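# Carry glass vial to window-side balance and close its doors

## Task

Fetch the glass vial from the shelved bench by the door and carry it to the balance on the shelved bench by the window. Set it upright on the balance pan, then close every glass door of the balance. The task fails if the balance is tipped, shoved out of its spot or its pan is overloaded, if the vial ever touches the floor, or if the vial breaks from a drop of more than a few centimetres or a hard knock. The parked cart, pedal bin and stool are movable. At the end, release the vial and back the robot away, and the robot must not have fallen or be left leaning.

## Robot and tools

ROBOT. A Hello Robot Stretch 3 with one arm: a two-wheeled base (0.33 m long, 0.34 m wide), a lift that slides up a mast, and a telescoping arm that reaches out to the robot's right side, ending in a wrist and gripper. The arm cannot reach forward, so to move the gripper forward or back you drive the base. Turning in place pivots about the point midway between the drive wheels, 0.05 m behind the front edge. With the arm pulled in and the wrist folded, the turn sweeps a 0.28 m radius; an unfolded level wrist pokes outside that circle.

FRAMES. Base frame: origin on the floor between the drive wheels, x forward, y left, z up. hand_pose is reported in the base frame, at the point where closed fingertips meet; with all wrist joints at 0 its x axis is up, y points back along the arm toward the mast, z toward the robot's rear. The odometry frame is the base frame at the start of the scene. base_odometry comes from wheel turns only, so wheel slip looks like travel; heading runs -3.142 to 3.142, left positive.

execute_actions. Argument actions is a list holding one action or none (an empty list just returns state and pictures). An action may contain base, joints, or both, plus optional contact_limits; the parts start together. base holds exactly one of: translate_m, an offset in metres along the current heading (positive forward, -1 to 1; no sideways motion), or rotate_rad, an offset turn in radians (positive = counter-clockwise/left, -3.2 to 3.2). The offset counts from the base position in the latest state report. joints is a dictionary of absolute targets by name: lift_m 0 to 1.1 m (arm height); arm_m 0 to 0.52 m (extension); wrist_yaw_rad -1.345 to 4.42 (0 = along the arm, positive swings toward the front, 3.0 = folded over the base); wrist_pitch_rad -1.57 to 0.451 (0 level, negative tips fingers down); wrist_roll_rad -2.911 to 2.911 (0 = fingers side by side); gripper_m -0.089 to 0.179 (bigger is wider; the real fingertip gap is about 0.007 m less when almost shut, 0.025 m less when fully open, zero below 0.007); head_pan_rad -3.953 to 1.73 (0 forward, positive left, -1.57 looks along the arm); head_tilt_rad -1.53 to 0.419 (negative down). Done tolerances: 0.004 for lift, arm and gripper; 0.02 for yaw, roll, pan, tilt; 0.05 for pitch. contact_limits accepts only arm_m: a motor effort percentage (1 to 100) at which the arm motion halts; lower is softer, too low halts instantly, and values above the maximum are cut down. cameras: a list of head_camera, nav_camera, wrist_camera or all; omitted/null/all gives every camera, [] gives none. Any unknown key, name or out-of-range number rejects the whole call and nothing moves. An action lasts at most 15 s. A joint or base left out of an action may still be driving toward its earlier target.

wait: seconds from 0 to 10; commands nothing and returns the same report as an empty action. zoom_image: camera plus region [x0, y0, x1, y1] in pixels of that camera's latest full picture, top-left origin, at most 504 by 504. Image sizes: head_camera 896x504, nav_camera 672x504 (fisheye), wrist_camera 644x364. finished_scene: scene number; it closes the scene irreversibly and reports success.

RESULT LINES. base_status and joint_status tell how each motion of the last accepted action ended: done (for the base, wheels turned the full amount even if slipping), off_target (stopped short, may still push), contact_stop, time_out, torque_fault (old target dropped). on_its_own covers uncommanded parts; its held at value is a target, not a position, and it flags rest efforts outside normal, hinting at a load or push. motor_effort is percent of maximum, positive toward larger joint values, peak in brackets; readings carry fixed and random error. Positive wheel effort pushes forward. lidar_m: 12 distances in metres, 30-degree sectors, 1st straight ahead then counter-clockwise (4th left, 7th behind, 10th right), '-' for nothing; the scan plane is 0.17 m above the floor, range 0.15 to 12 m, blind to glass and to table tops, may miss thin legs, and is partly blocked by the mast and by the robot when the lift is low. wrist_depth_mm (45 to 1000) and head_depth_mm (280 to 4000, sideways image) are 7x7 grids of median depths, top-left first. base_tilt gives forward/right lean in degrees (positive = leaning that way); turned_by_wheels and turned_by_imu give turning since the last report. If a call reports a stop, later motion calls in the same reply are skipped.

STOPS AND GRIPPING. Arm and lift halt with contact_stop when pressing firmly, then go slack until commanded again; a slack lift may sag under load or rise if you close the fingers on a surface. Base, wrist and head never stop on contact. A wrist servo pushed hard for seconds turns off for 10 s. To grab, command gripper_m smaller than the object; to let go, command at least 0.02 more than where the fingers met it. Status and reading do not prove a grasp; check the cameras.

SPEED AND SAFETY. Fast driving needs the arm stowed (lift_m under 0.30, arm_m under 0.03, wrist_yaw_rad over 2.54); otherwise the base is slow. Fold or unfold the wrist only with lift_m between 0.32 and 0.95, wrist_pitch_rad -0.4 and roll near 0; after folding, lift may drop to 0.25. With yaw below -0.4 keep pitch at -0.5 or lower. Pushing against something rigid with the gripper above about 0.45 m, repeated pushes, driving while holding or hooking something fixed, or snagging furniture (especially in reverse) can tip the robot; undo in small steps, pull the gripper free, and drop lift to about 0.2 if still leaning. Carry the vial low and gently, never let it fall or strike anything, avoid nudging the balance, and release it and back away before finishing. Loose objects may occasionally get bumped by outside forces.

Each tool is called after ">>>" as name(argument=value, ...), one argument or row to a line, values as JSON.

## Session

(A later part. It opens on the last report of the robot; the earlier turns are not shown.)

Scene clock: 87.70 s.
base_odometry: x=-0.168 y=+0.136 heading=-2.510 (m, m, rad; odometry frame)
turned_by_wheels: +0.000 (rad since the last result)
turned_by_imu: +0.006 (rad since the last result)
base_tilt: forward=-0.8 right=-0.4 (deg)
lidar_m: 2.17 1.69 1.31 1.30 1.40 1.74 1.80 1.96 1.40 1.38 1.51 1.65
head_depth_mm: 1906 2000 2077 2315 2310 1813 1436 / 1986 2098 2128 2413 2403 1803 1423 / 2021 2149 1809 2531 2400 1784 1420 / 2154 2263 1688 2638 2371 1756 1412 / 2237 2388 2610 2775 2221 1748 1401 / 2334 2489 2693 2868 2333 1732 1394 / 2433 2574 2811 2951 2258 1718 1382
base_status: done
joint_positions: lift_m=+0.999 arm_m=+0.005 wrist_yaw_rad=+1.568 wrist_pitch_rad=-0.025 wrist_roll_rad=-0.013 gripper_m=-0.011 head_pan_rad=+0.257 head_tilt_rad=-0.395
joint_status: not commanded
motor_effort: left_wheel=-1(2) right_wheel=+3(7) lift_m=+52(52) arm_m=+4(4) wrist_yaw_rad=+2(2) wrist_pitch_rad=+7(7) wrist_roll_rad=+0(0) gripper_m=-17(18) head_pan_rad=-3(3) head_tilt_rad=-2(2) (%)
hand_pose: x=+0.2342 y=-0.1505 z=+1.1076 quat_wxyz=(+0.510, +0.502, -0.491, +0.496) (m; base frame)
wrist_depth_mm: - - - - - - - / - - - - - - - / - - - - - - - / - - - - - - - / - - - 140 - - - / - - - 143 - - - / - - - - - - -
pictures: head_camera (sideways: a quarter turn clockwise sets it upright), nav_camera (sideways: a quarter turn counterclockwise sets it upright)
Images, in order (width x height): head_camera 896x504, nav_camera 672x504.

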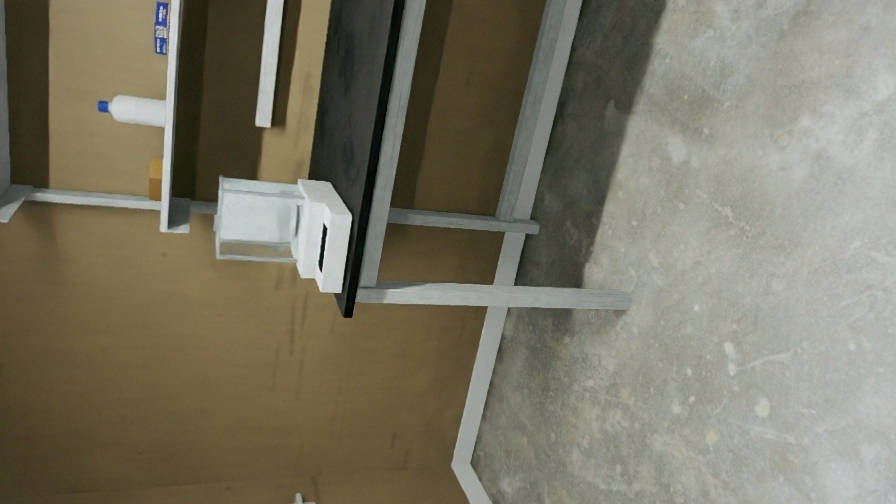

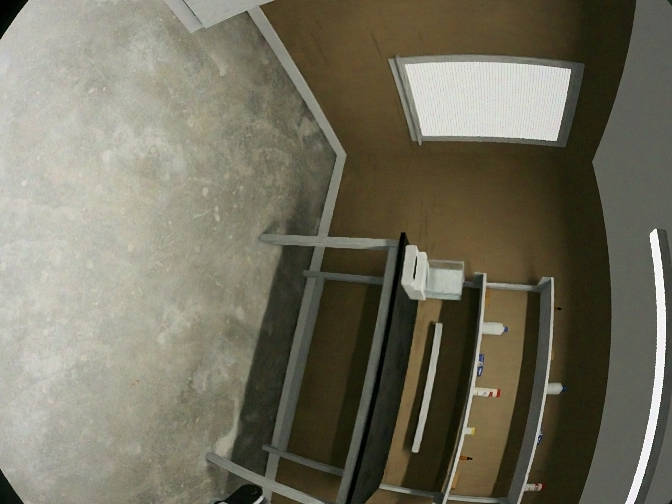

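>>> execute_actions(
  actions=[
    {"base": {"translate_m": 0.9}, "joints": {"head_pan_rad": 0.5, "head_tilt_rad": -0.5}},
  ],
  cameras=["head_camera", "nav_camera"],
)

Scene clock: 102.77 s.
base_odometry: x=-0.895 y=-0.395 heading=-2.510 (m, m, rad; odometry frame)
turned_by_wheels: +0.000 (rad since the last result)
turned_by_imu: +0.006 (rad since the last result)
base_tilt: forward=-0.9 right=-0.6 (deg)
lidar_m: 1.28 0.86 1.81 1.28 1.28 1.96 2.60 1.90 1.52 1.49 1.02 1.29
head_depth_mm: 1159 1283 1311 857 703 1583 1342 / 1172 1260 994 846 1666 1629 1335 / 1343 1014 958 795 1840 1615 1324 / 1446 1562 955 825 1963 1603 1320 / 1558 1691 1860 927 1102 1271 1302 / 1683 1857 2057 2284 2007 1577 1292 / 1819 1985 2153 2318 2004 1560 1286
base_status: done
joint_positions: lift_m=+0.999 arm_m=+0.005 wrist_yaw_rad=+1.568 wrist_pitch_rad=-0.025 wrist_roll_rad=-0.013 gripper_m=-0.011 head_pan_rad=+0.493 head_tilt_rad=-0.494
joint_status: all done
motor_effort: left_wheel=-2(3) right_wheel=+3(5) lift_m=+52(52) arm_m=+4(3) wrist_yaw_rad=+2(3) wrist_pitch_rad=+7(7) wrist_roll_rad=+0(0) gripper_m=-16(17) head_pan_rad=+4(24) head_tilt_rad=-2(12) (%)
hand_pose: x=+0.2342 y=-0.1505 z=+1.1076 quat_wxyz=(+0.510, +0.502, -0.491, +0.496) (m; base frame)
wrist_depth_mm: - - - - - - - / - - - - - - - / - 944 - - - - - / - 899 - - - - - / 673 698 844 140 832 754 749 / 729 681 595 144 554 546 517 / - - - - - - -
pictures: head_camera (sideways: a quarter turn clockwise sets it upright), nav_camera (sideways: a quarter turn counterclockwise sets it upright)
Images, in order (width x height): head_camera 896x504, nav_camera 672x504.

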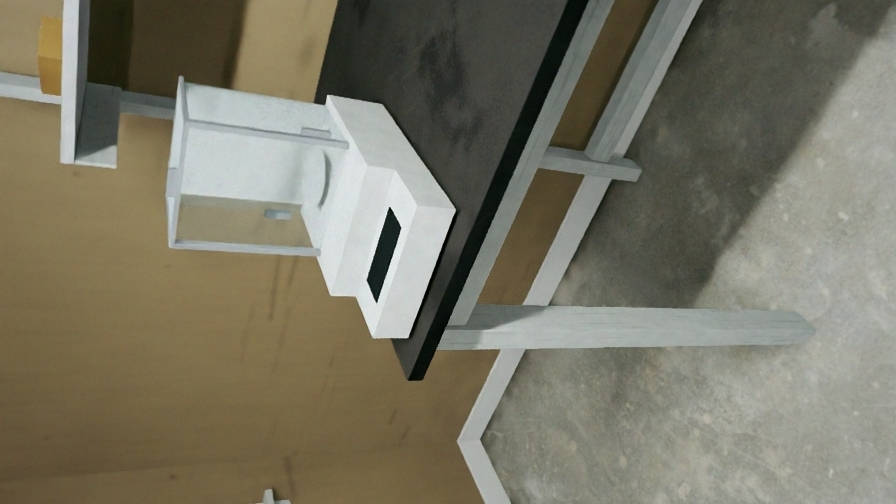

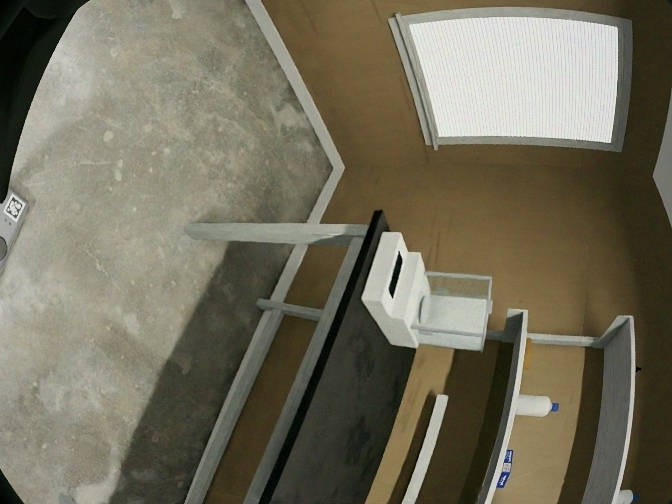

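>>> zoom_image(
  camera="head_camera",
  region=[140, 50, 480, 390],
)

Region (140, 50, 480, 390) of head_camera's 896x504 image, scaled by 1.482, with more detail than that image has.

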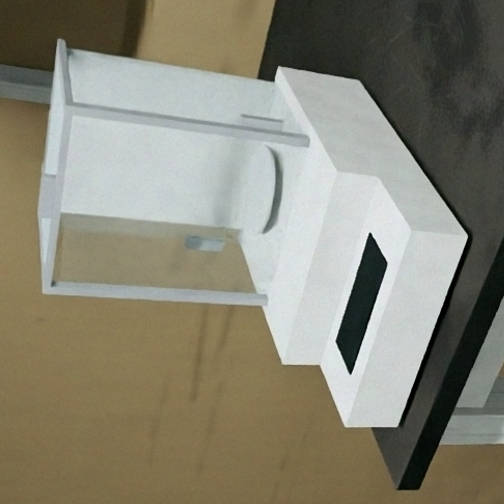

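>>> execute_actions(
  actions=[
    {"base": {"rotate_rad": 1.09}, "joints": {"head_pan_rad": -0.6, "head_tilt_rad": -0.6}},
  ],
  cameras=["nav_camera"],
)

>>> execute_actions(
  actions=[
    {"base": {"translate_m": 0.6}, "joints": {"head_pan_rad": -1.2}},
  ],
  cameras=["head_camera", "nav_camera"],
)

Scene clock: 116.90 s.
base_odometry: x=-0.895 y=-0.395 heading=-1.421 (m, m, rad; odometry frame)
turned_by_wheels: +1.090 (rad since the last result)
turned_by_imu: +1.077 (rad since the last result)
base_tilt: forward=-0.9 right=-0.3 (deg)
lidar_m: 1.80 1.28 1.31 2.07 2.81 1.84 1.51 1.50 1.02 1.29 1.28 0.86
head_depth_mm: 1202 1292 1034 717 1647 - - / 1114 936 917 767 1740 - 1200 / 1352 1001 839 801 1779 1527 1236 / 1454 1590 832 896 1710 1479 1243 / 1574 1734 910 1026 1701 1394 1236 / 1699 1903 2147 2280 1784 1461 1225 / 1819 2018 2194 2280 1791 1450 1218
base_status: done
joint_positions: lift_m=+0.999 arm_m=+0.005 wrist_yaw_rad=+1.568 wrist_pitch_rad=-0.025 wrist_roll_rad=-0.013 gripper_m=-0.011 head_pan_rad=-0.593 head_tilt_rad=-0.592
joint_status: all done
motor_effort: left_wheel=-2(6) right_wheel=+4(5) lift_m=+52(52) arm_m=+3(4) wrist_yaw_rad=+2(2) wrist_pitch_rad=+7(7) wrist_roll_rad=+0(0) gripper_m=-17(16) head_pan_rad=-3(41) head_tilt_rad=-3(15) (%)
hand_pose: x=+0.2342 y=-0.1505 z=+1.1076 quat_wxyz=(+0.510, +0.502, -0.491, +0.496) (m; base frame)
wrist_depth_mm: - - - - - - - / - - - - - - 846 / - - - - - - 718 / - - - - - - 662 / - - - 140 - 611 577 / - - - 144 750 567 520 / - - - - - - 433
pictures: nav_camera (sideways: a quarter turn counterclockwise sets it upright)
Images, in order (width x height): nav_camera 672x504.

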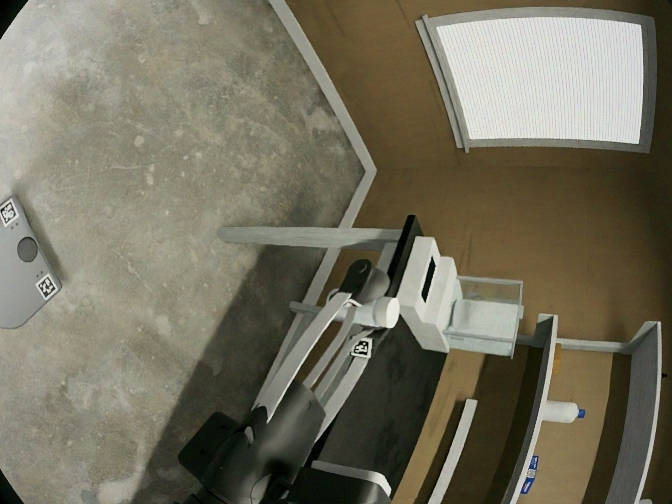

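Scene clock: 123.83 s.
base_odometry: x=-0.805 y=-0.989 heading=-1.421 (m, m, rad; odometry frame)
turned_by_wheels: +0.000 (rad since the last result)
turned_by_imu: +0.004 (rad since the last result)
base_tilt: forward=-0.9 right=-0.5 (deg)
lidar_m: 1.23 1.22 0.93 1.08 3.57 2.52 2.09 1.44 1.31 1.10 0.44 1.32
head_depth_mm: 984 1043 979 583 524 - - / 977 671 714 570 525 1547 - / 968 673 705 565 527 1577 - / 979 1052 728 581 - - - / 998 1100 1231 1347 - - 1157 / 1004 1107 1239 1402 1555 - 1195 / 1002 1109 1244 1405 1630 1523 1192
base_status: done
joint_positions: lift_m=+0.999 arm_m=+0.005 wrist_yaw_rad=+1.568 wrist_pitch_rad=-0.025 wrist_roll_rad=-0.013 gripper_m=-0.011 head_pan_rad=-1.193 head_tilt_rad=-0.592
joint_status: all done
motor_effort: left_wheel=-2(2) right_wheel=+3(7) lift_m=+52(52) arm_m=+4(3) wrist_yaw_rad=+2(2) wrist_pitch_rad=+7(7) wrist_roll_rad=+0(0) gripper_m=-17(18) head_pan_rad=-3(36) head_tilt_rad=-4(4) (%)
hand_pose: x=+0.2342 y=-0.1505 z=+1.1076 quat_wxyz=(+0.510, +0.502, -0.491, +0.496) (m; base frame)
wrist_depth_mm: 948 - - - - - 920 / 962 - - - - - 914 / 985 - - - - - 920 / - - - - - - 944 / - - - 140 - - 922 / - - - 143 - - 945 / - - - - - - 967
pictures: head_camera (sideways: a quarter turn clockwise sets it upright), nav_camera (sideways: a quarter turn counterclockwise sets it upright)
Images, in order (width x height): head_camera 896x504, nav_camera 672x504.

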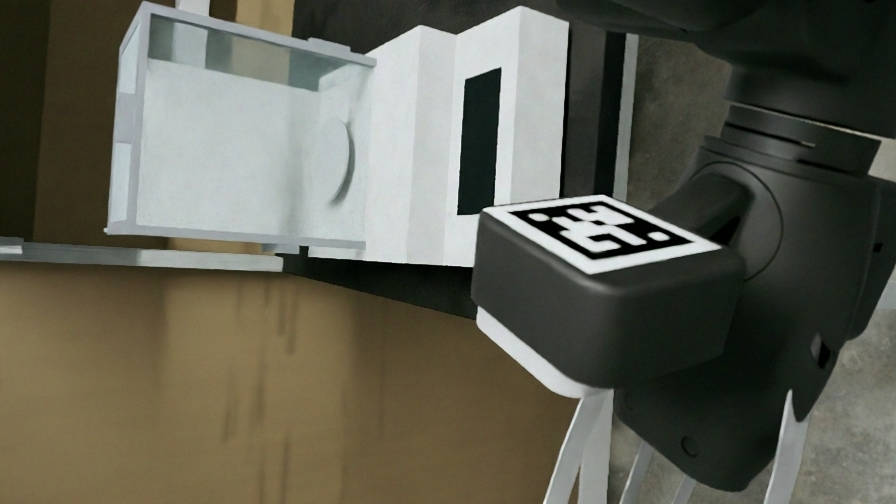

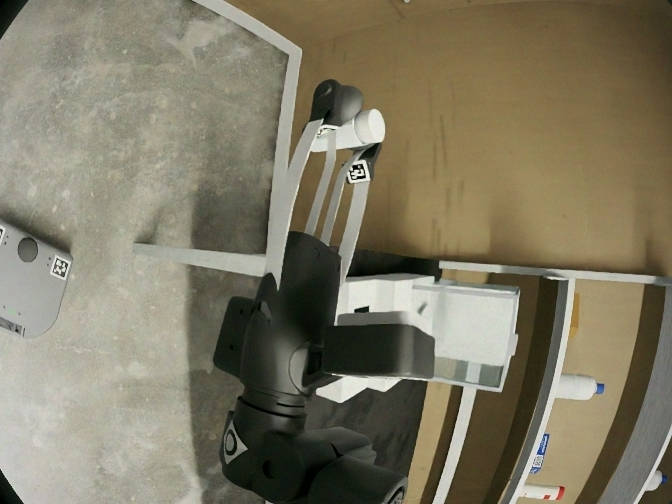

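>>> execute_actions(
  actions=[
    {"base": {"translate_m": 0.6}, "joints": {"head_pan_rad": -1.57}},
  ],
  cameras=[],
)

>>> execute_actions(
  actions=[
    {"base": {"rotate_rad": -1.20}, "joints": {"head_pan_rad": -1.0}},
  ],
  cameras=["head_camera", "nav_camera"],
)

Scene clock: 133.17 s.
base_odometry: x=-0.715 y=-1.582 heading=-1.421 (m, m, rad; odometry frame)
turned_by_wheels: +0.000 (rad since the last result)
turned_by_imu: +0.004 (rad since the last result)
base_tilt: forward=-0.7 right=-0.5 (deg)
lidar_m: 0.66 0.66 0.74 0.90 0.90 3.19 2.69 0.58 0.58 0.99 0.99 0.81
head_depth_mm: 964 1088 1035 - - - 1266 / 894 1026 1036 1324 - - 1205 / 900 1000 1115 1237 - - 1182 / 867 964 1079 1233 1416 - 1173 / 840 926 1037 1176 1358 1499 1176 / 815 898 999 1124 1289 - - / 784 866 964 1073 - - -
base_status: done
joint_positions: lift_m=+0.999 arm_m=+0.005 wrist_yaw_rad=+1.568 wrist_pitch_rad=-0.025 wrist_roll_rad=-0.013 gripper_m=-0.011 head_pan_rad=-1.563 head_tilt_rad=-0.592
joint_status: all done
motor_effort: left_wheel=-2(3) right_wheel=+4(6) lift_m=+52(52) arm_m=+4(3) wrist_yaw_rad=+3(2) wrist_pitch_rad=+7(7) wrist_roll_rad=+0(0) gripper_m=-17(17) head_pan_rad=-4(30) head_tilt_rad=-3(3) (%)
hand_pose: x=+0.2342 y=-0.1505 z=+1.1076 quat_wxyz=(+0.510, +0.502, -0.491, +0.496) (m; base frame)
wrist_depth_mm: 501 537 586 637 713 793 728 / 506 555 597 650 731 814 729 / 516 554 621 678 749 831 745 / 535 573 633 687 766 859 748 / 549 588 647 140 813 889 755 / 570 608 642 144 844 908 764 / 579 610 696 756 867 962 769
pictures: none
No camera images: the call's "cameras" was empty. Leave "cameras" out to get every camera's image.

Scene clock: 136.07 s.
base_odometry: x=-0.715 y=-1.582 heading=-2.621 (m, m, rad; odometry frame)
turned_by_wheels: -1.200 (rad since the last result)
turned_by_imu: -1.184 (rad since the last result)
base_tilt: forward=-0.8 right=-0.4 (deg)
lidar_m: 0.99 0.92 0.68 0.66 0.69 0.92 0.90 3.53 2.71 1.95 0.57 1.02
head_depth_mm: 2606 2682 1103 2383 1883 1555 - / 1963 1860 1016 774 - - - / 1724 1624 785 666 - - - / 1474 1550 727 693 1953 - 1173 / 1262 783 742 763 1779 - 1209 / 1139 1122 808 1491 1646 1502 1228 / 1044 1122 941 1334 1438 1416 1220
base_status: done
joint_positions: lift_m=+0.999 arm_m=+0.005 wrist_yaw_rad=+1.568 wrist_pitch_rad=-0.025 wrist_roll_rad=-0.013 gripper_m=-0.011 head_pan_rad=-1.007 head_tilt_rad=-0.593
joint_status: all done
motor_effort: left_wheel=+3(5) right_wheel=-1(4) lift_m=+52(52) arm_m=+4(4) wrist_yaw_rad=+1(2) wrist_pitch_rad=+7(7) wrist_roll_rad=+0(0) gripper_m=-17(17) head_pan_rad=+4(36) head_tilt_rad=-4(3) (%)
hand_pose: x=+0.2342 y=-0.1505 z=+1.1076 quat_wxyz=(+0.510, +0.502, -0.491, +0.496) (m; base frame)
wrist_depth_mm: 890 879 871 854 864 790 651 / 900 922 898 898 884 851 870 / 925 925 915 895 894 905 883 / 944 972 950 939 951 910 895 / 967 994 975 139 951 833 693 / 959 - - 144 979 897 483 / 924 - - - - - 466
pictures: head_camera (sideways: a quarter turn clockwise sets it upright), nav_camera (sideways: a quarter turn counterclockwise sets it upright)
Images, in order (width x height): head_camera 896x504, nav_camera 672x504.

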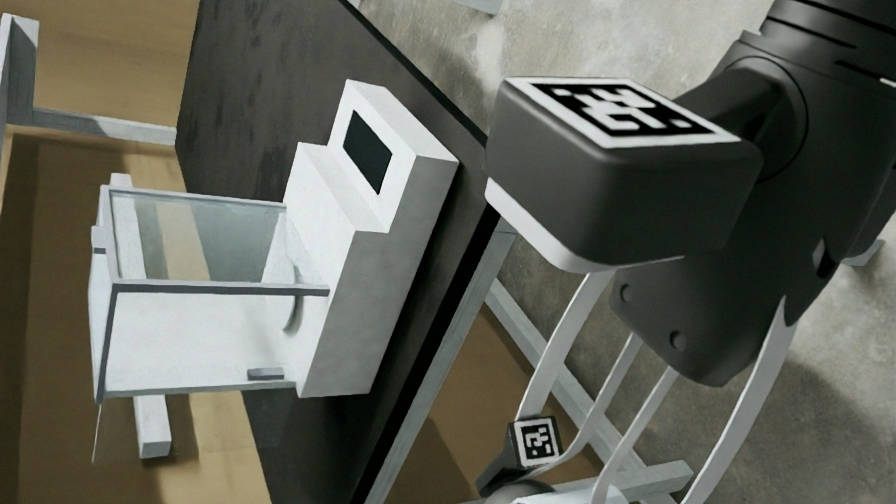

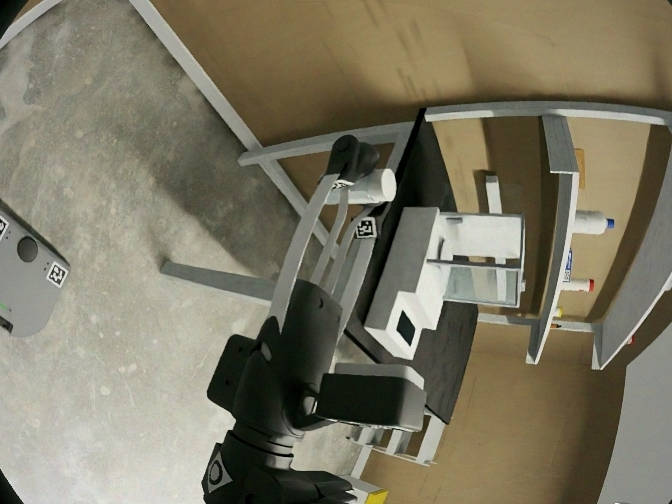

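>>> execute_actions(
  actions=[
    {"base": {"translate_m": 0.43}, "joints": {"wrist_yaw_rad": 0.0, "head_pan_rad": -1.5, "head_tilt_rad": -0.45}},
  ],
)

Scene clock: 145.30 s.
base_odometry: x=-1.088 y=-1.796 heading=-2.621 (m, m, rad; odometry frame)
turned_by_wheels: +0.000 (rad since the last result)
turned_by_imu: +0.004 (rad since the last result)
base_tilt: forward=-0.9 right=-0.5 (deg)
lidar_m: 0.56 0.58 0.67 0.65 0.68 0.95 1.32 3.73 0.55 0.57 0.72 0.57
head_depth_mm: 2653 2812 3066 2883 618 - - / 2633 2880 1601 775 - - - / 2724 2909 1296 675 - - - / 2709 2901 1512 664 624 1599 1341 / 1814 1968 678 617 627 1642 1341 / 1043 1675 1447 862 661 1600 1334 / 681 1246 1210 851 664 1422 1280
base_status: done
joint_positions: lift_m=+0.999 arm_m=+0.005 wrist_yaw_rad=+0.003 wrist_pitch_rad=-0.025 wrist_roll_rad=-0.013 gripper_m=-0.011 head_pan_rad=-1.493 head_tilt_rad=-0.458
joint_status: all done
motor_effort: left_wheel=+2(6) right_wheel=-1(1) lift_m=+52(52) arm_m=+3(3) wrist_yaw_rad=-2(6) wrist_pitch_rad=+7(7) wrist_roll_rad=+0(0) gripper_m=-17(17) head_pan_rad=-3(33) head_tilt_rad=+4(22) (%)
hand_pose: x=-0.0208 y=-0.4053 z=+1.1076 quat_wxyz=(+0.712, +0.010, -0.702, -0.008) (m; base frame)
wrist_depth_mm: 619 645 - - - - - / 672 951 490 - - - - / 669 965 488 - - - - / 661 953 479 - - - - / 660 771 465 140 892 - - / 524 526 460 144 404 - - / 395 395 359 357 356 - -
pictures: head_camera (sideways: a quarter turn clockwise sets it upright), nav_camera (sideways: a quarter turn counterclockwise sets it upright), wrist_camera
Images, in order (width x height): head_camera 896x504, nav_camera 672x504, wrist_camera 644x364.

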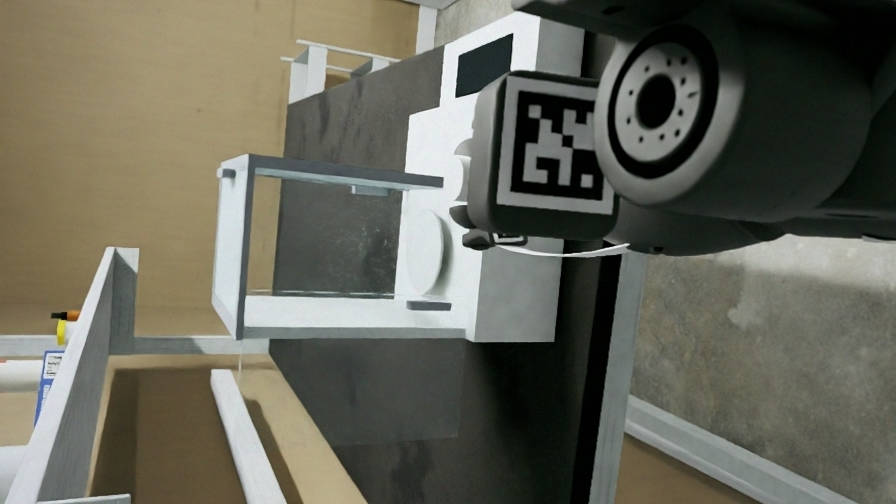

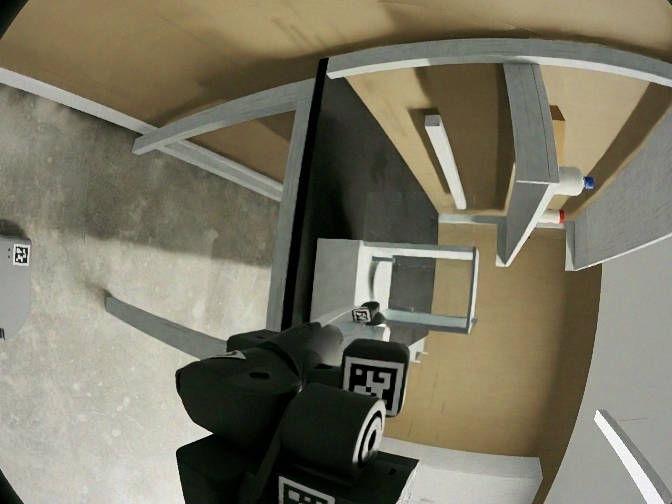

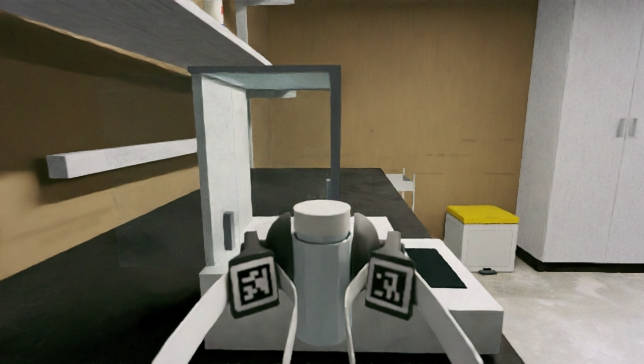

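>>> execute_actions(
  actions=[
    {"base": {"translate_m": 0.05}, "joints": {"arm_m": 0.12, "lift_m": 0.98, "head_pan_rad": -1.57, "head_tilt_rad": -0.5}},
  ],
  cameras=["head_camera", "wrist_camera"],
)

Scene clock: 152.80 s.
base_odometry: x=-1.132 y=-1.821 heading=-2.620 (m, m, rad; odometry frame)
turned_by_wheels: +0.000 (rad since the last result)
turned_by_imu: +0.002 (rad since the last result)
base_tilt: forward=-0.8 right=-0.5 (deg)
lidar_m: 0.51 0.53 0.67 0.65 0.68 0.95 1.37 3.63 0.57 1.36 0.69 0.52
head_depth_mm: 2678 2936 3156 - - 1517 1342 / 2690 2927 1791 - - 751 838 / 2706 2900 1147 - - 1548 1324 / 2691 2930 1332 - - 1556 1315 / 2501 2875 1096 637 643 1577 1311 / 1220 1892 1271 801 660 1571 1293 / 1204 1352 1249 791 656 1440 1258
base_status: done
joint_positions: lift_m=+0.981 arm_m=+0.120 wrist_yaw_rad=+0.002 wrist_pitch_rad=-0.025 wrist_roll_rad=-0.013 gripper_m=-0.011 head_pan_rad=-1.563 head_tilt_rad=-0.494
joint_status: all done
motor_effort: left_wheel=+2(6) right_wheel=+0(2) lift_m=+14(49) arm_m=+4(4) wrist_yaw_rad=-1(2) wrist_pitch_rad=+7(7) wrist_roll_rad=+0(0) gripper_m=-17(16) head_pan_rad=-3(13) head_tilt_rad=-3(7) (%)
hand_pose: x=-0.0210 y=-0.5203 z=+1.0891 quat_wxyz=(+0.712, +0.010, -0.702, -0.008) (m; base frame)
wrist_depth_mm: 585 712 223 - 268 - - / 604 879 289 - - - - / 595 816 291 - - - - / 571 862 341 - - - - / 596 703 340 140 409 - - / 483 487 491 143 291 333 - / 368 369 230 229 225 227 270
pictures: head_camera (sideways: a quarter turn clockwise sets it upright), wrist_camera
Images, in order (width x height): head_camera 896x504, wrist_camera 644x364.

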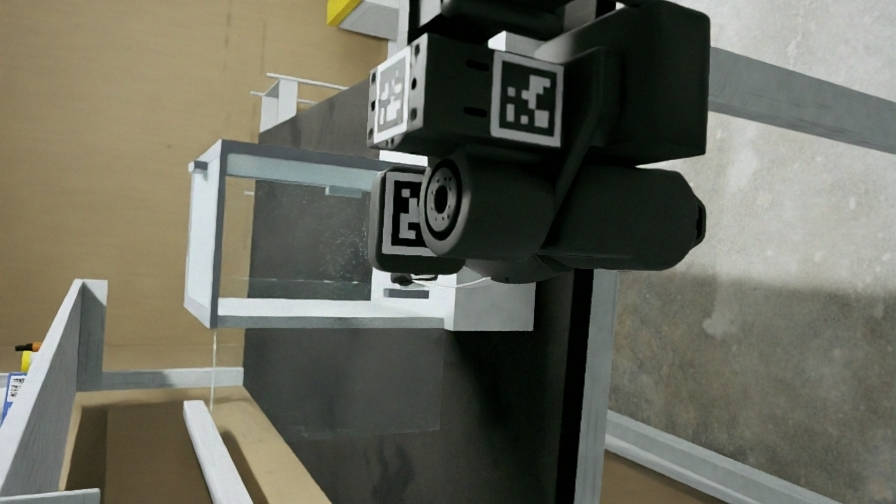

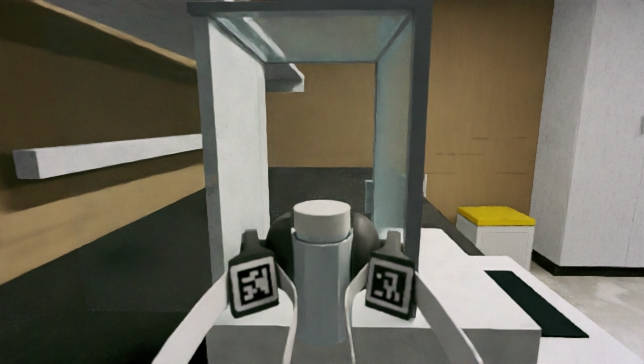

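>>> zoom_image(
  camera="wrist_camera",
  region=[170, 0, 470, 340],
)

>>> zoom_image(
  camera="head_camera",
  region=[170, 120, 550, 450],
)

Region (170, 0, 470, 340) of wrist_camera's 644x364 image, scaled by 1.482; it fills the left 445 columns of this view, and the rest is white.

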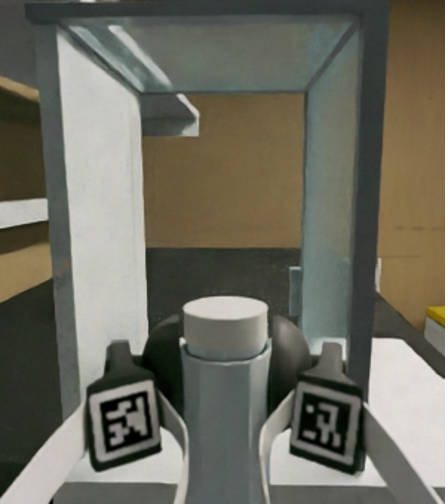

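Region (170, 120, 550, 450) of head_camera's 896x504 image, scaled by 1.326, with more detail than that image has; it fills the top 438 rows of this view, and the rest is white.

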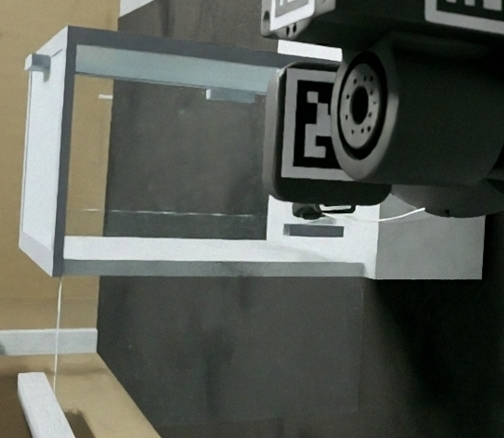

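>>> execute_actions(
  actions=[
    {"base": {"translate_m": -0.007}, "joints": {"arm_m": 0.19}, "contact_limits": {"arm_m": 10}},
  ],
  cameras=["head_camera", "wrist_camera"],
)

Scene clock: 161.07 s.
base_odometry: x=-1.126 y=-1.817 heading=-2.620 (m, m, rad; odometry frame)
turned_by_wheels: +0.000 (rad since the last result)
turned_by_imu: +0.001 (rad since the last result)
base_tilt: forward=-1.0 right=-0.5 (deg)
lidar_m: 0.51 0.54 0.67 0.65 0.68 0.95 1.37 3.64 0.57 1.39 0.69 0.53
head_depth_mm: 2697 2916 3170 - 622 1549 1339 / 2656 2939 2905 - 645 748 835 / 2722 2881 1407 - 651 1612 1320 / 2705 2938 1460 - 656 1599 1323 / 2622 2844 1094 677 644 1600 1303 / 1209 1931 1266 800 657 1589 1298 / 1229 1370 1244 791 655 1432 1256
base_status: done
joint_positions: lift_m=+0.981 arm_m=+0.190 wrist_yaw_rad=+0.001 wrist_pitch_rad=-0.025 wrist_roll_rad=-0.013 gripper_m=-0.011 head_pan_rad=-1.563 head_tilt_rad=-0.494
joint_status: all done
motor_effort: left_wheel=+2(4) right_wheel=-1(2) lift_m=+14(14) arm_m=+4(5) wrist_yaw_rad=-1(1) wrist_pitch_rad=+7(7) wrist_roll_rad=+0(0) gripper_m=-17(17) head_pan_rad=-3(3) head_tilt_rad=-3(3) (%)
contact_limits: arm_m 10 (drawing in: default 31, maximum 51; extending or still: default 42, maximum 69)
hand_pose: x=-0.0211 y=-0.5903 z=+1.0891 quat_wxyz=(+0.712, +0.010, -0.702, -0.008) (m; base frame)
wrist_depth_mm: 609 165 303 - 250 - - / 609 164 269 - - - - / 594 178 270 - - - - / 573 178 271 - - - - / 600 591 241 140 345 - - / 484 425 194 143 201 334 - / 367 350 203 195 203 212 284
pictures: head_camera (sideways: a quarter turn clockwise sets it upright), wrist_camera
Images, in order (width x height): head_camera 896x504, wrist_camera 644x364.

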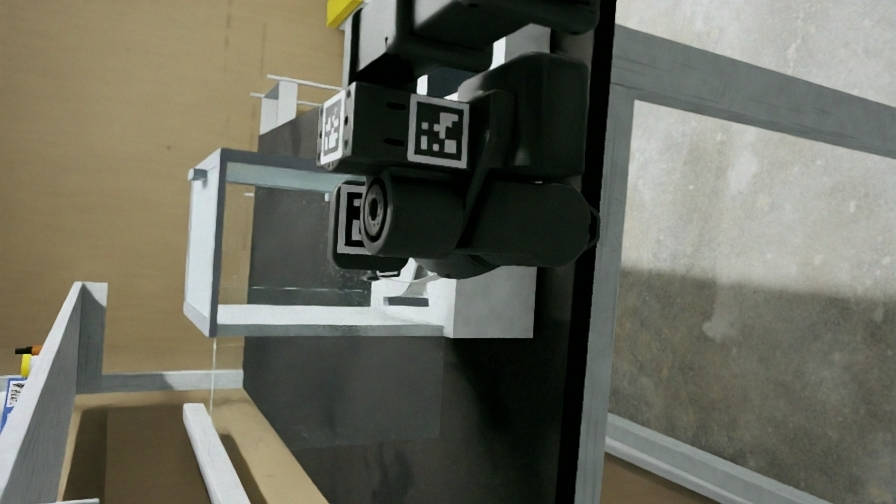

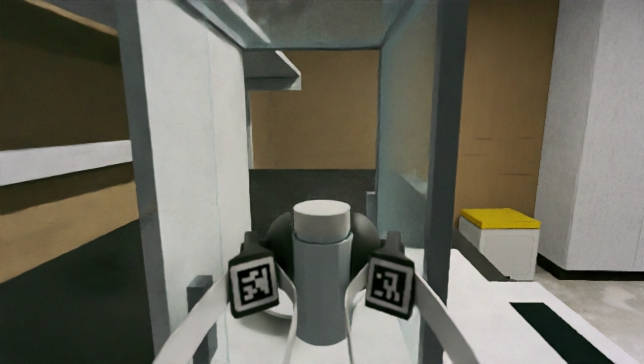

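>>> execute_actions(
  actions=[
    {"joints": {"arm_m": 0.25}, "contact_limits": {"arm_m": 10}},
  ],
  cameras=["head_camera", "wrist_camera"],
)

Scene clock: 165.13 s.
base_odometry: x=-1.126 y=-1.817 heading=-2.620 (m, m, rad; odometry frame)
turned_by_wheels: +0.000 (rad since the last result)
turned_by_imu: +0.001 (rad since the last result)
base_tilt: forward=-0.9 right=-0.5 (deg)
lidar_m: 0.51 0.54 0.67 0.65 0.68 0.94 1.37 3.62 0.57 1.39 0.69 0.53
head_depth_mm: 2686 2909 3087 - 615 1542 1340 / 2740 2931 2908 - 635 749 835 / 2699 2826 1558 - 628 1610 1325 / 2707 2873 1581 613 629 1606 1315 / 2594 2847 1095 675 643 1586 1310 / 1219 1922 1257 800 658 1575 1299 / 1224 1366 1241 790 655 1429 1261
base_status: not commanded
joint_positions: lift_m=+0.981 arm_m=+0.250 wrist_yaw_rad=+0.001 wrist_pitch_rad=-0.025 wrist_roll_rad=-0.013 gripper_m=-0.011 head_pan_rad=-1.563 head_tilt_rad=-0.494
joint_status: all done
motor_effort: left_wheel=+2(1) right_wheel=+0(0) lift_m=+14(14) arm_m=+4(4) wrist_yaw_rad=-1(1) wrist_pitch_rad=+7(7) wrist_roll_rad=+0(0) gripper_m=-18(18) head_pan_rad=-3(4) head_tilt_rad=-3(3) (%)
contact_limits: arm_m 10 (drawing in: default 31, maximum 51; extending or still: default 42, maximum 69)
hand_pose: x=-0.0211 y=-0.6503 z=+1.0891 quat_wxyz=(+0.712, +0.010, -0.702, -0.008) (m; base frame)
wrist_depth_mm: 105 140 244 - - - - / 105 140 - - - 86 - / 105 140 - - - 86 - / 105 140 267 - - 86 - / 105 140 238 140 706 86 - / 110 140 212 144 287 93 - / 110 136 194 174 202 93 283
pictures: head_camera (sideways: a quarter turn clockwise sets it upright), wrist_camera
Images, in order (width x height): head_camera 896x504, wrist_camera 644x364.

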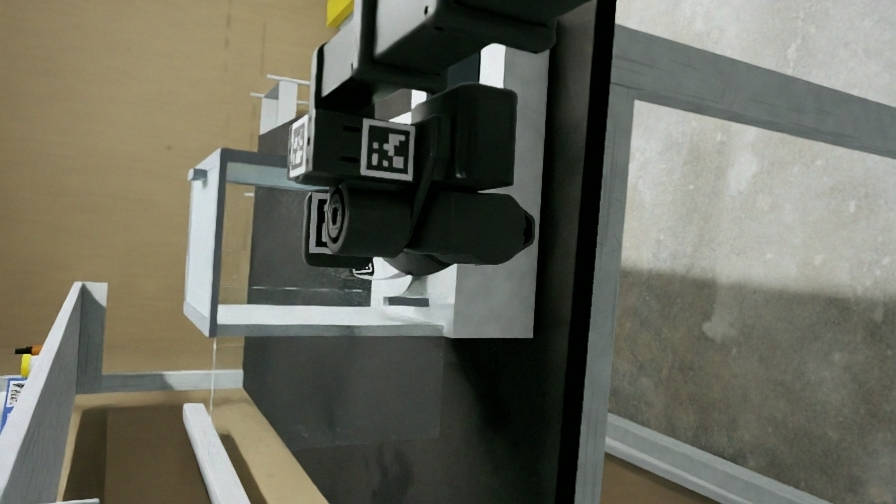

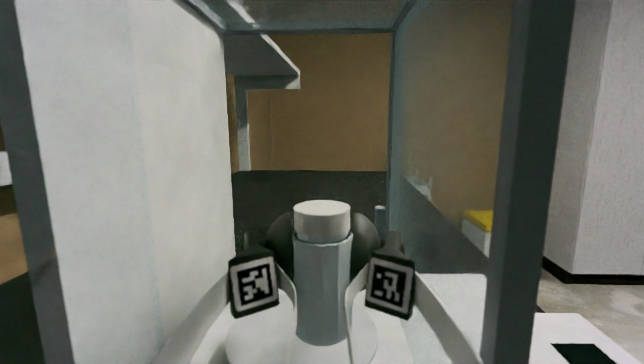

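>>> execute_actions(
  actions=[
    {"joints": {"arm_m": 0.278, "lift_m": 0.972}, "contact_limits": {"arm_m": 10}},
  ],
  cameras=["head_camera", "wrist_camera"],
)

Scene clock: 169.47 s.
base_odometry: x=-1.126 y=-1.817 heading=-2.620 (m, m, rad; odometry frame)
turned_by_wheels: +0.000 (rad since the last result)
turned_by_imu: +0.001 (rad since the last result)
base_tilt: forward=-0.8 right=-0.6 (deg)
lidar_m: 0.51 0.54 0.67 0.65 0.68 0.95 1.37 3.65 0.57 1.39 0.69 0.53
head_depth_mm: 2686 2905 3142 - 618 1529 1339 / 2699 2927 2577 629 633 748 836 / 2694 2876 1560 - 628 1616 1322 / 2688 2893 1529 608 627 1614 1310 / 2601 2849 1099 677 644 1585 1309 / 1222 1902 1267 800 657 1583 1294 / 1228 1360 1242 790 655 1438 1261
base_status: not commanded
joint_positions: lift_m=+0.973 arm_m=+0.278 wrist_yaw_rad=+0.001 wrist_pitch_rad=-0.025 wrist_roll_rad=-0.013 gripper_m=-0.011 head_pan_rad=-1.563 head_tilt_rad=-0.494
joint_status: all done
motor_effort: left_wheel=+2(2) right_wheel=-1(0) lift_m=+14(14) arm_m=+4(5) wrist_yaw_rad=-1(1) wrist_pitch_rad=+7(7) wrist_roll_rad=+0(0) gripper_m=-17(17) head_pan_rad=-3(3) head_tilt_rad=-3(3) (%)
contact_limits: arm_m 10 (drawing in: default 31, maximum 51; extending or still: default 42, maximum 69)
hand_pose: x=-0.0211 y=-0.6783 z=+1.0811 quat_wxyz=(+0.712, +0.010, -0.702, -0.008) (m; base frame)
wrist_depth_mm: 104 139 661 - - - 57 / 104 139 - - - - 57 / 104 139 - - - - 57 / 104 139 947 - - - 57 / 104 140 236 139 671 - 57 / 104 140 211 144 378 461 58 / 104 135 179 163 196 200 60
pictures: head_camera (sideways: a quarter turn clockwise sets it upright), wrist_camera
Images, in order (width x height): head_camera 896x504, wrist_camera 644x364.

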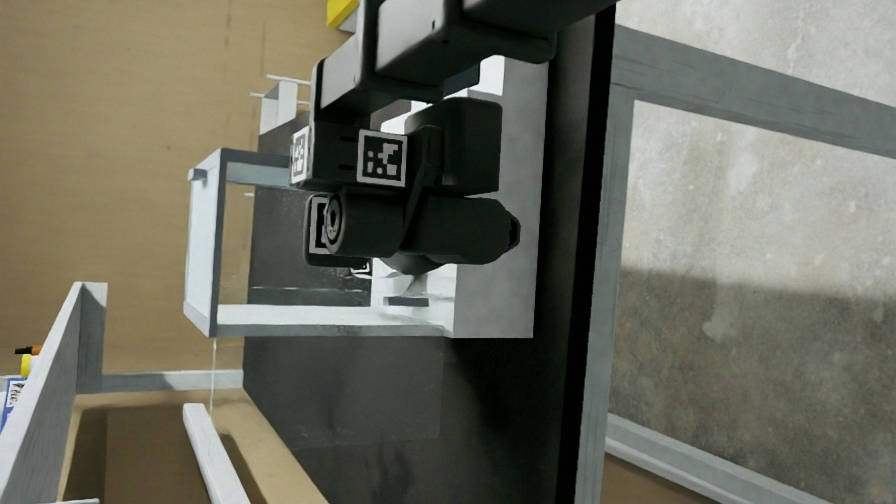

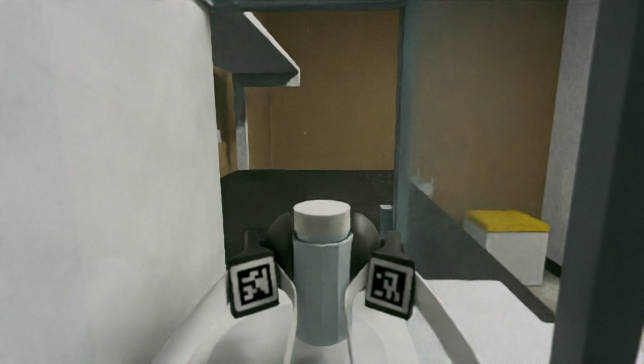

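>>> execute_actions(
  actions=[
    {"joints": {"lift_m": 0.966}},
  ],
  cameras=["wrist_camera"],
)

Scene clock: 172.30 s.
base_odometry: x=-1.126 y=-1.817 heading=-2.620 (m, m, rad; odometry frame)
turned_by_wheels: +0.000 (rad since the last result)
turned_by_imu: +0.001 (rad since the last result)
base_tilt: forward=-0.9 right=-0.5 (deg)
lidar_m: 0.51 0.54 0.66 0.65 0.68 0.95 1.37 3.65 0.57 1.39 0.69 0.53
head_depth_mm: 2682 2903 3140 - 615 1549 1340 / 2683 2940 2877 654 634 747 835 / 2705 2913 1472 - 628 1618 1320 / 2680 2920 1518 615 628 1603 1316 / 2643 2838 1099 675 644 1590 1308 / 1216 1915 1268 800 659 1573 1300 / 1217 1369 1253 789 653 1432 1256
base_status: not commanded
joint_positions: lift_m=+0.967 arm_m=+0.278 wrist_yaw_rad=+0.001 wrist_pitch_rad=-0.025 wrist_roll_rad=-0.013 gripper_m=-0.011 head_pan_rad=-1.563 head_tilt_rad=-0.494
joint_status: all done
motor_effort: left_wheel=+2(2) right_wheel=+0(1) lift_m=+14(14) arm_m=+4(4) wrist_yaw_rad=-1(1) wrist_pitch_rad=+7(7) wrist_roll_rad=+0(0) gripper_m=-17(16) head_pan_rad=-3(2) head_tilt_rad=-3(2) (%)
hand_pose: x=-0.0211 y=-0.6783 z=+1.0751 quat_wxyz=(+0.712, +0.010, -0.702, -0.008) (m; base frame)
wrist_depth_mm: 104 139 775 - - - 57 / 104 139 - - - - 57 / 104 139 - - - - 57 / 104 140 920 - - - 57 / 104 140 235 139 659 - 57 / 104 140 211 144 259 267 58 / 104 135 170 155 182 191 60
pictures: wrist_camera
Images, in order (width x height): wrist_camera 644x364.

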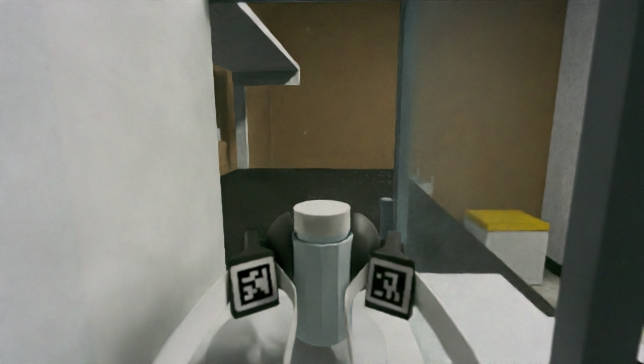

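>>> execute_actions(
  actions=[
    {"joints": {"lift_m": 0.961}},
  ],
  cameras=["wrist_camera"],
)

Scene clock: 175.90 s.
base_odometry: x=-1.126 y=-1.817 heading=-2.620 (m, m, rad; odometry frame)
turned_by_wheels: +0.000 (rad since the last result)
turned_by_imu: +0.001 (rad since the last result)
base_tilt: forward=-0.9 right=-0.5 (deg)
lidar_m: 0.51 0.54 0.67 0.65 0.68 0.95 1.37 3.63 0.57 1.39 0.69 0.53
head_depth_mm: 2680 2963 3119 - 619 1539 1332 / 2676 2946 2575 646 635 746 837 / 2712 2859 1473 - 629 1622 1325 / 2702 2856 1523 617 633 1615 1315 / 2636 2837 1099 675 645 1583 1306 / 1221 1902 1269 802 658 1592 1292 / 1222 1362 1249 790 656 1432 1262
base_status: not commanded
joint_positions: lift_m=+0.962 arm_m=+0.278 wrist_yaw_rad=+0.001 wrist_pitch_rad=-0.025 wrist_roll_rad=-0.013 gripper_m=-0.011 head_pan_rad=-1.563 head_tilt_rad=-0.494
joint_status: all done
motor_effort: left_wheel=+3(2) right_wheel=-1(0) lift_m=+14(14) arm_m=+4(5) wrist_yaw_rad=-1(1) wrist_pitch_rad=+7(7) wrist_roll_rad=+0(0) gripper_m=-17(17) head_pan_rad=-4(3) head_tilt_rad=-3(2) (%)
hand_pose: x=-0.0211 y=-0.6783 z=+1.0701 quat_wxyz=(+0.712, +0.010, -0.702, -0.008) (m; base frame)
wrist_depth_mm: 104 140 796 - - - 57 / 104 139 - - - - 57 / 104 140 - - - - 57 / 104 140 903 - - - 57 / 104 140 236 139 648 - 57 / 104 139 211 144 247 256 58 / 104 135 162 148 174 182 60
pictures: wrist_camera
Images, in order (width x height): wrist_camera 644x364.

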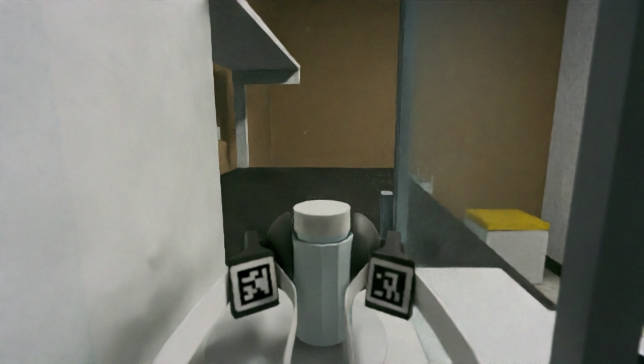

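The vial is about 1 mm above the pan, so I'll release it.

>>> execute_actions(
  actions=[
    {"joints": {"gripper_m": 0.056}},
  ],
  cameras=["wrist_camera"],
)

>>> execute_actions(
  actions=[
    {"joints": {"arm_m": 0.235}, "contact_limits": {"arm_m": 10}},
  ],
  cameras=["wrist_camera"],
)

Scene clock: 178.30 s.
base_odometry: x=-1.126 y=-1.817 heading=-2.620 (m, m, rad; odometry frame)
turned_by_wheels: +0.000 (rad since the last result)
turned_by_imu: +0.001 (rad since the last result)
base_tilt: forward=-0.9 right=-0.6 (deg)
lidar_m: 0.51 0.54 0.67 0.65 0.68 0.95 1.37 3.66 0.57 1.38 0.69 0.53
head_depth_mm: 2692 2976 3133 - 619 1531 1348 / 2676 2976 2632 645 633 747 834 / 2699 2867 1479 - 628 1625 1333 / 2722 2888 1593 613 632 1610 1315 / 2615 2879 1096 675 644 1597 1311 / 1218 1902 1264 803 659 1572 1299 / 1226 1362 1242 790 654 1437 1254
base_status: not commanded
joint_positions: lift_m=+0.962 arm_m=+0.278 wrist_yaw_rad=+0.001 wrist_pitch_rad=-0.025 wrist_roll_rad=-0.013 gripper_m=+0.056 head_pan_rad=-1.563 head_tilt_rad=-0.494
joint_status: all done
motor_effort: left_wheel=+2(3) right_wheel=+0(1) lift_m=+14(14) arm_m=+4(4) wrist_yaw_rad=-1(2) wrist_pitch_rad=+7(7) wrist_roll_rad=+0(0) gripper_m=+2(93) head_pan_rad=-3(2) head_tilt_rad=-3(3) (%)
hand_pose: x=-0.0211 y=-0.6783 z=+1.0701 quat_wxyz=(+0.712, +0.010, -0.702, -0.008) (m; base frame)
wrist_depth_mm: 104 139 800 - - - 57 / 104 139 - - - - 57 / 107 139 - - - - 57 / 107 139 893 - - - 57 / 107 140 235 158 637 - 57 / 104 139 - 149 - 256 58 / 104 130 168 152 176 182 60
pictures: wrist_camera
Images, in order (width x height): wrist_camera 644x364.

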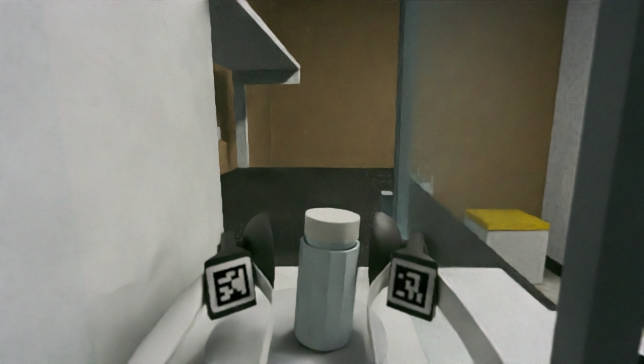

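Scene clock: 179.70 s.
base_odometry: x=-1.126 y=-1.817 heading=-2.620 (m, m, rad; odometry frame)
turned_by_wheels: +0.000 (rad since the last result)
turned_by_imu: +0.000 (rad since the last result)
base_tilt: forward=-0.9 right=-0.5 (deg)
lidar_m: 0.51 0.54 0.66 0.65 0.68 0.95 1.37 3.63 0.57 1.38 0.69 0.53
head_depth_mm: 2696 2870 3132 - 639 1549 1342 / 2679 2946 2645 - 633 747 835 / 2702 2885 1359 - 628 1626 1323 / 2672 2915 1449 - 637 1598 1317 / 2615 2846 1098 677 644 1586 1310 / 1217 1906 1268 801 658 1570 1296 / 1230 1366 1247 789 653 1430 1251
base_status: not commanded
joint_positions: lift_m=+0.962 arm_m=+0.235 wrist_yaw_rad=+0.002 wrist_pitch_rad=-0.025 wrist_roll_rad=-0.013 gripper_m=+0.056 head_pan_rad=-1.563 head_tilt_rad=-0.494
joint_status: all done
motor_effort: left_wheel=+3(2) right_wheel=-1(1) lift_m=+14(14) arm_m=-5(4) wrist_yaw_rad=-2(1) wrist_pitch_rad=+7(7) wrist_roll_rad=+0(0) gripper_m=+1(1) head_pan_rad=-4(3) head_tilt_rad=-3(3) (%)
contact_limits: arm_m 10 (drawing in: default 31, maximum 51; extending or still: default 42, maximum 69)
hand_pose: x=-0.0210 y=-0.6358 z=+1.0701 quat_wxyz=(+0.712, +0.010, -0.702, -0.008) (m; base frame)
wrist_depth_mm: 110 140 255 - - 93 - / 110 140 267 - - - - / 110 140 266 - - 101 - / 292 140 267 - - - - / 552 140 236 297 640 633 - / 419 124 - 194 - 111 - / 331 120 178 175 184 174 237
pictures: wrist_camera
Images, in order (width x height): wrist_camera 644x364.

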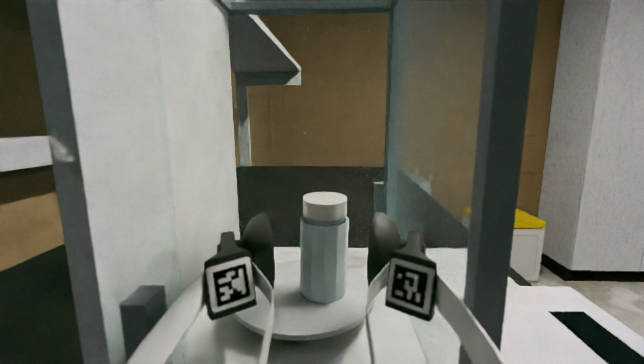

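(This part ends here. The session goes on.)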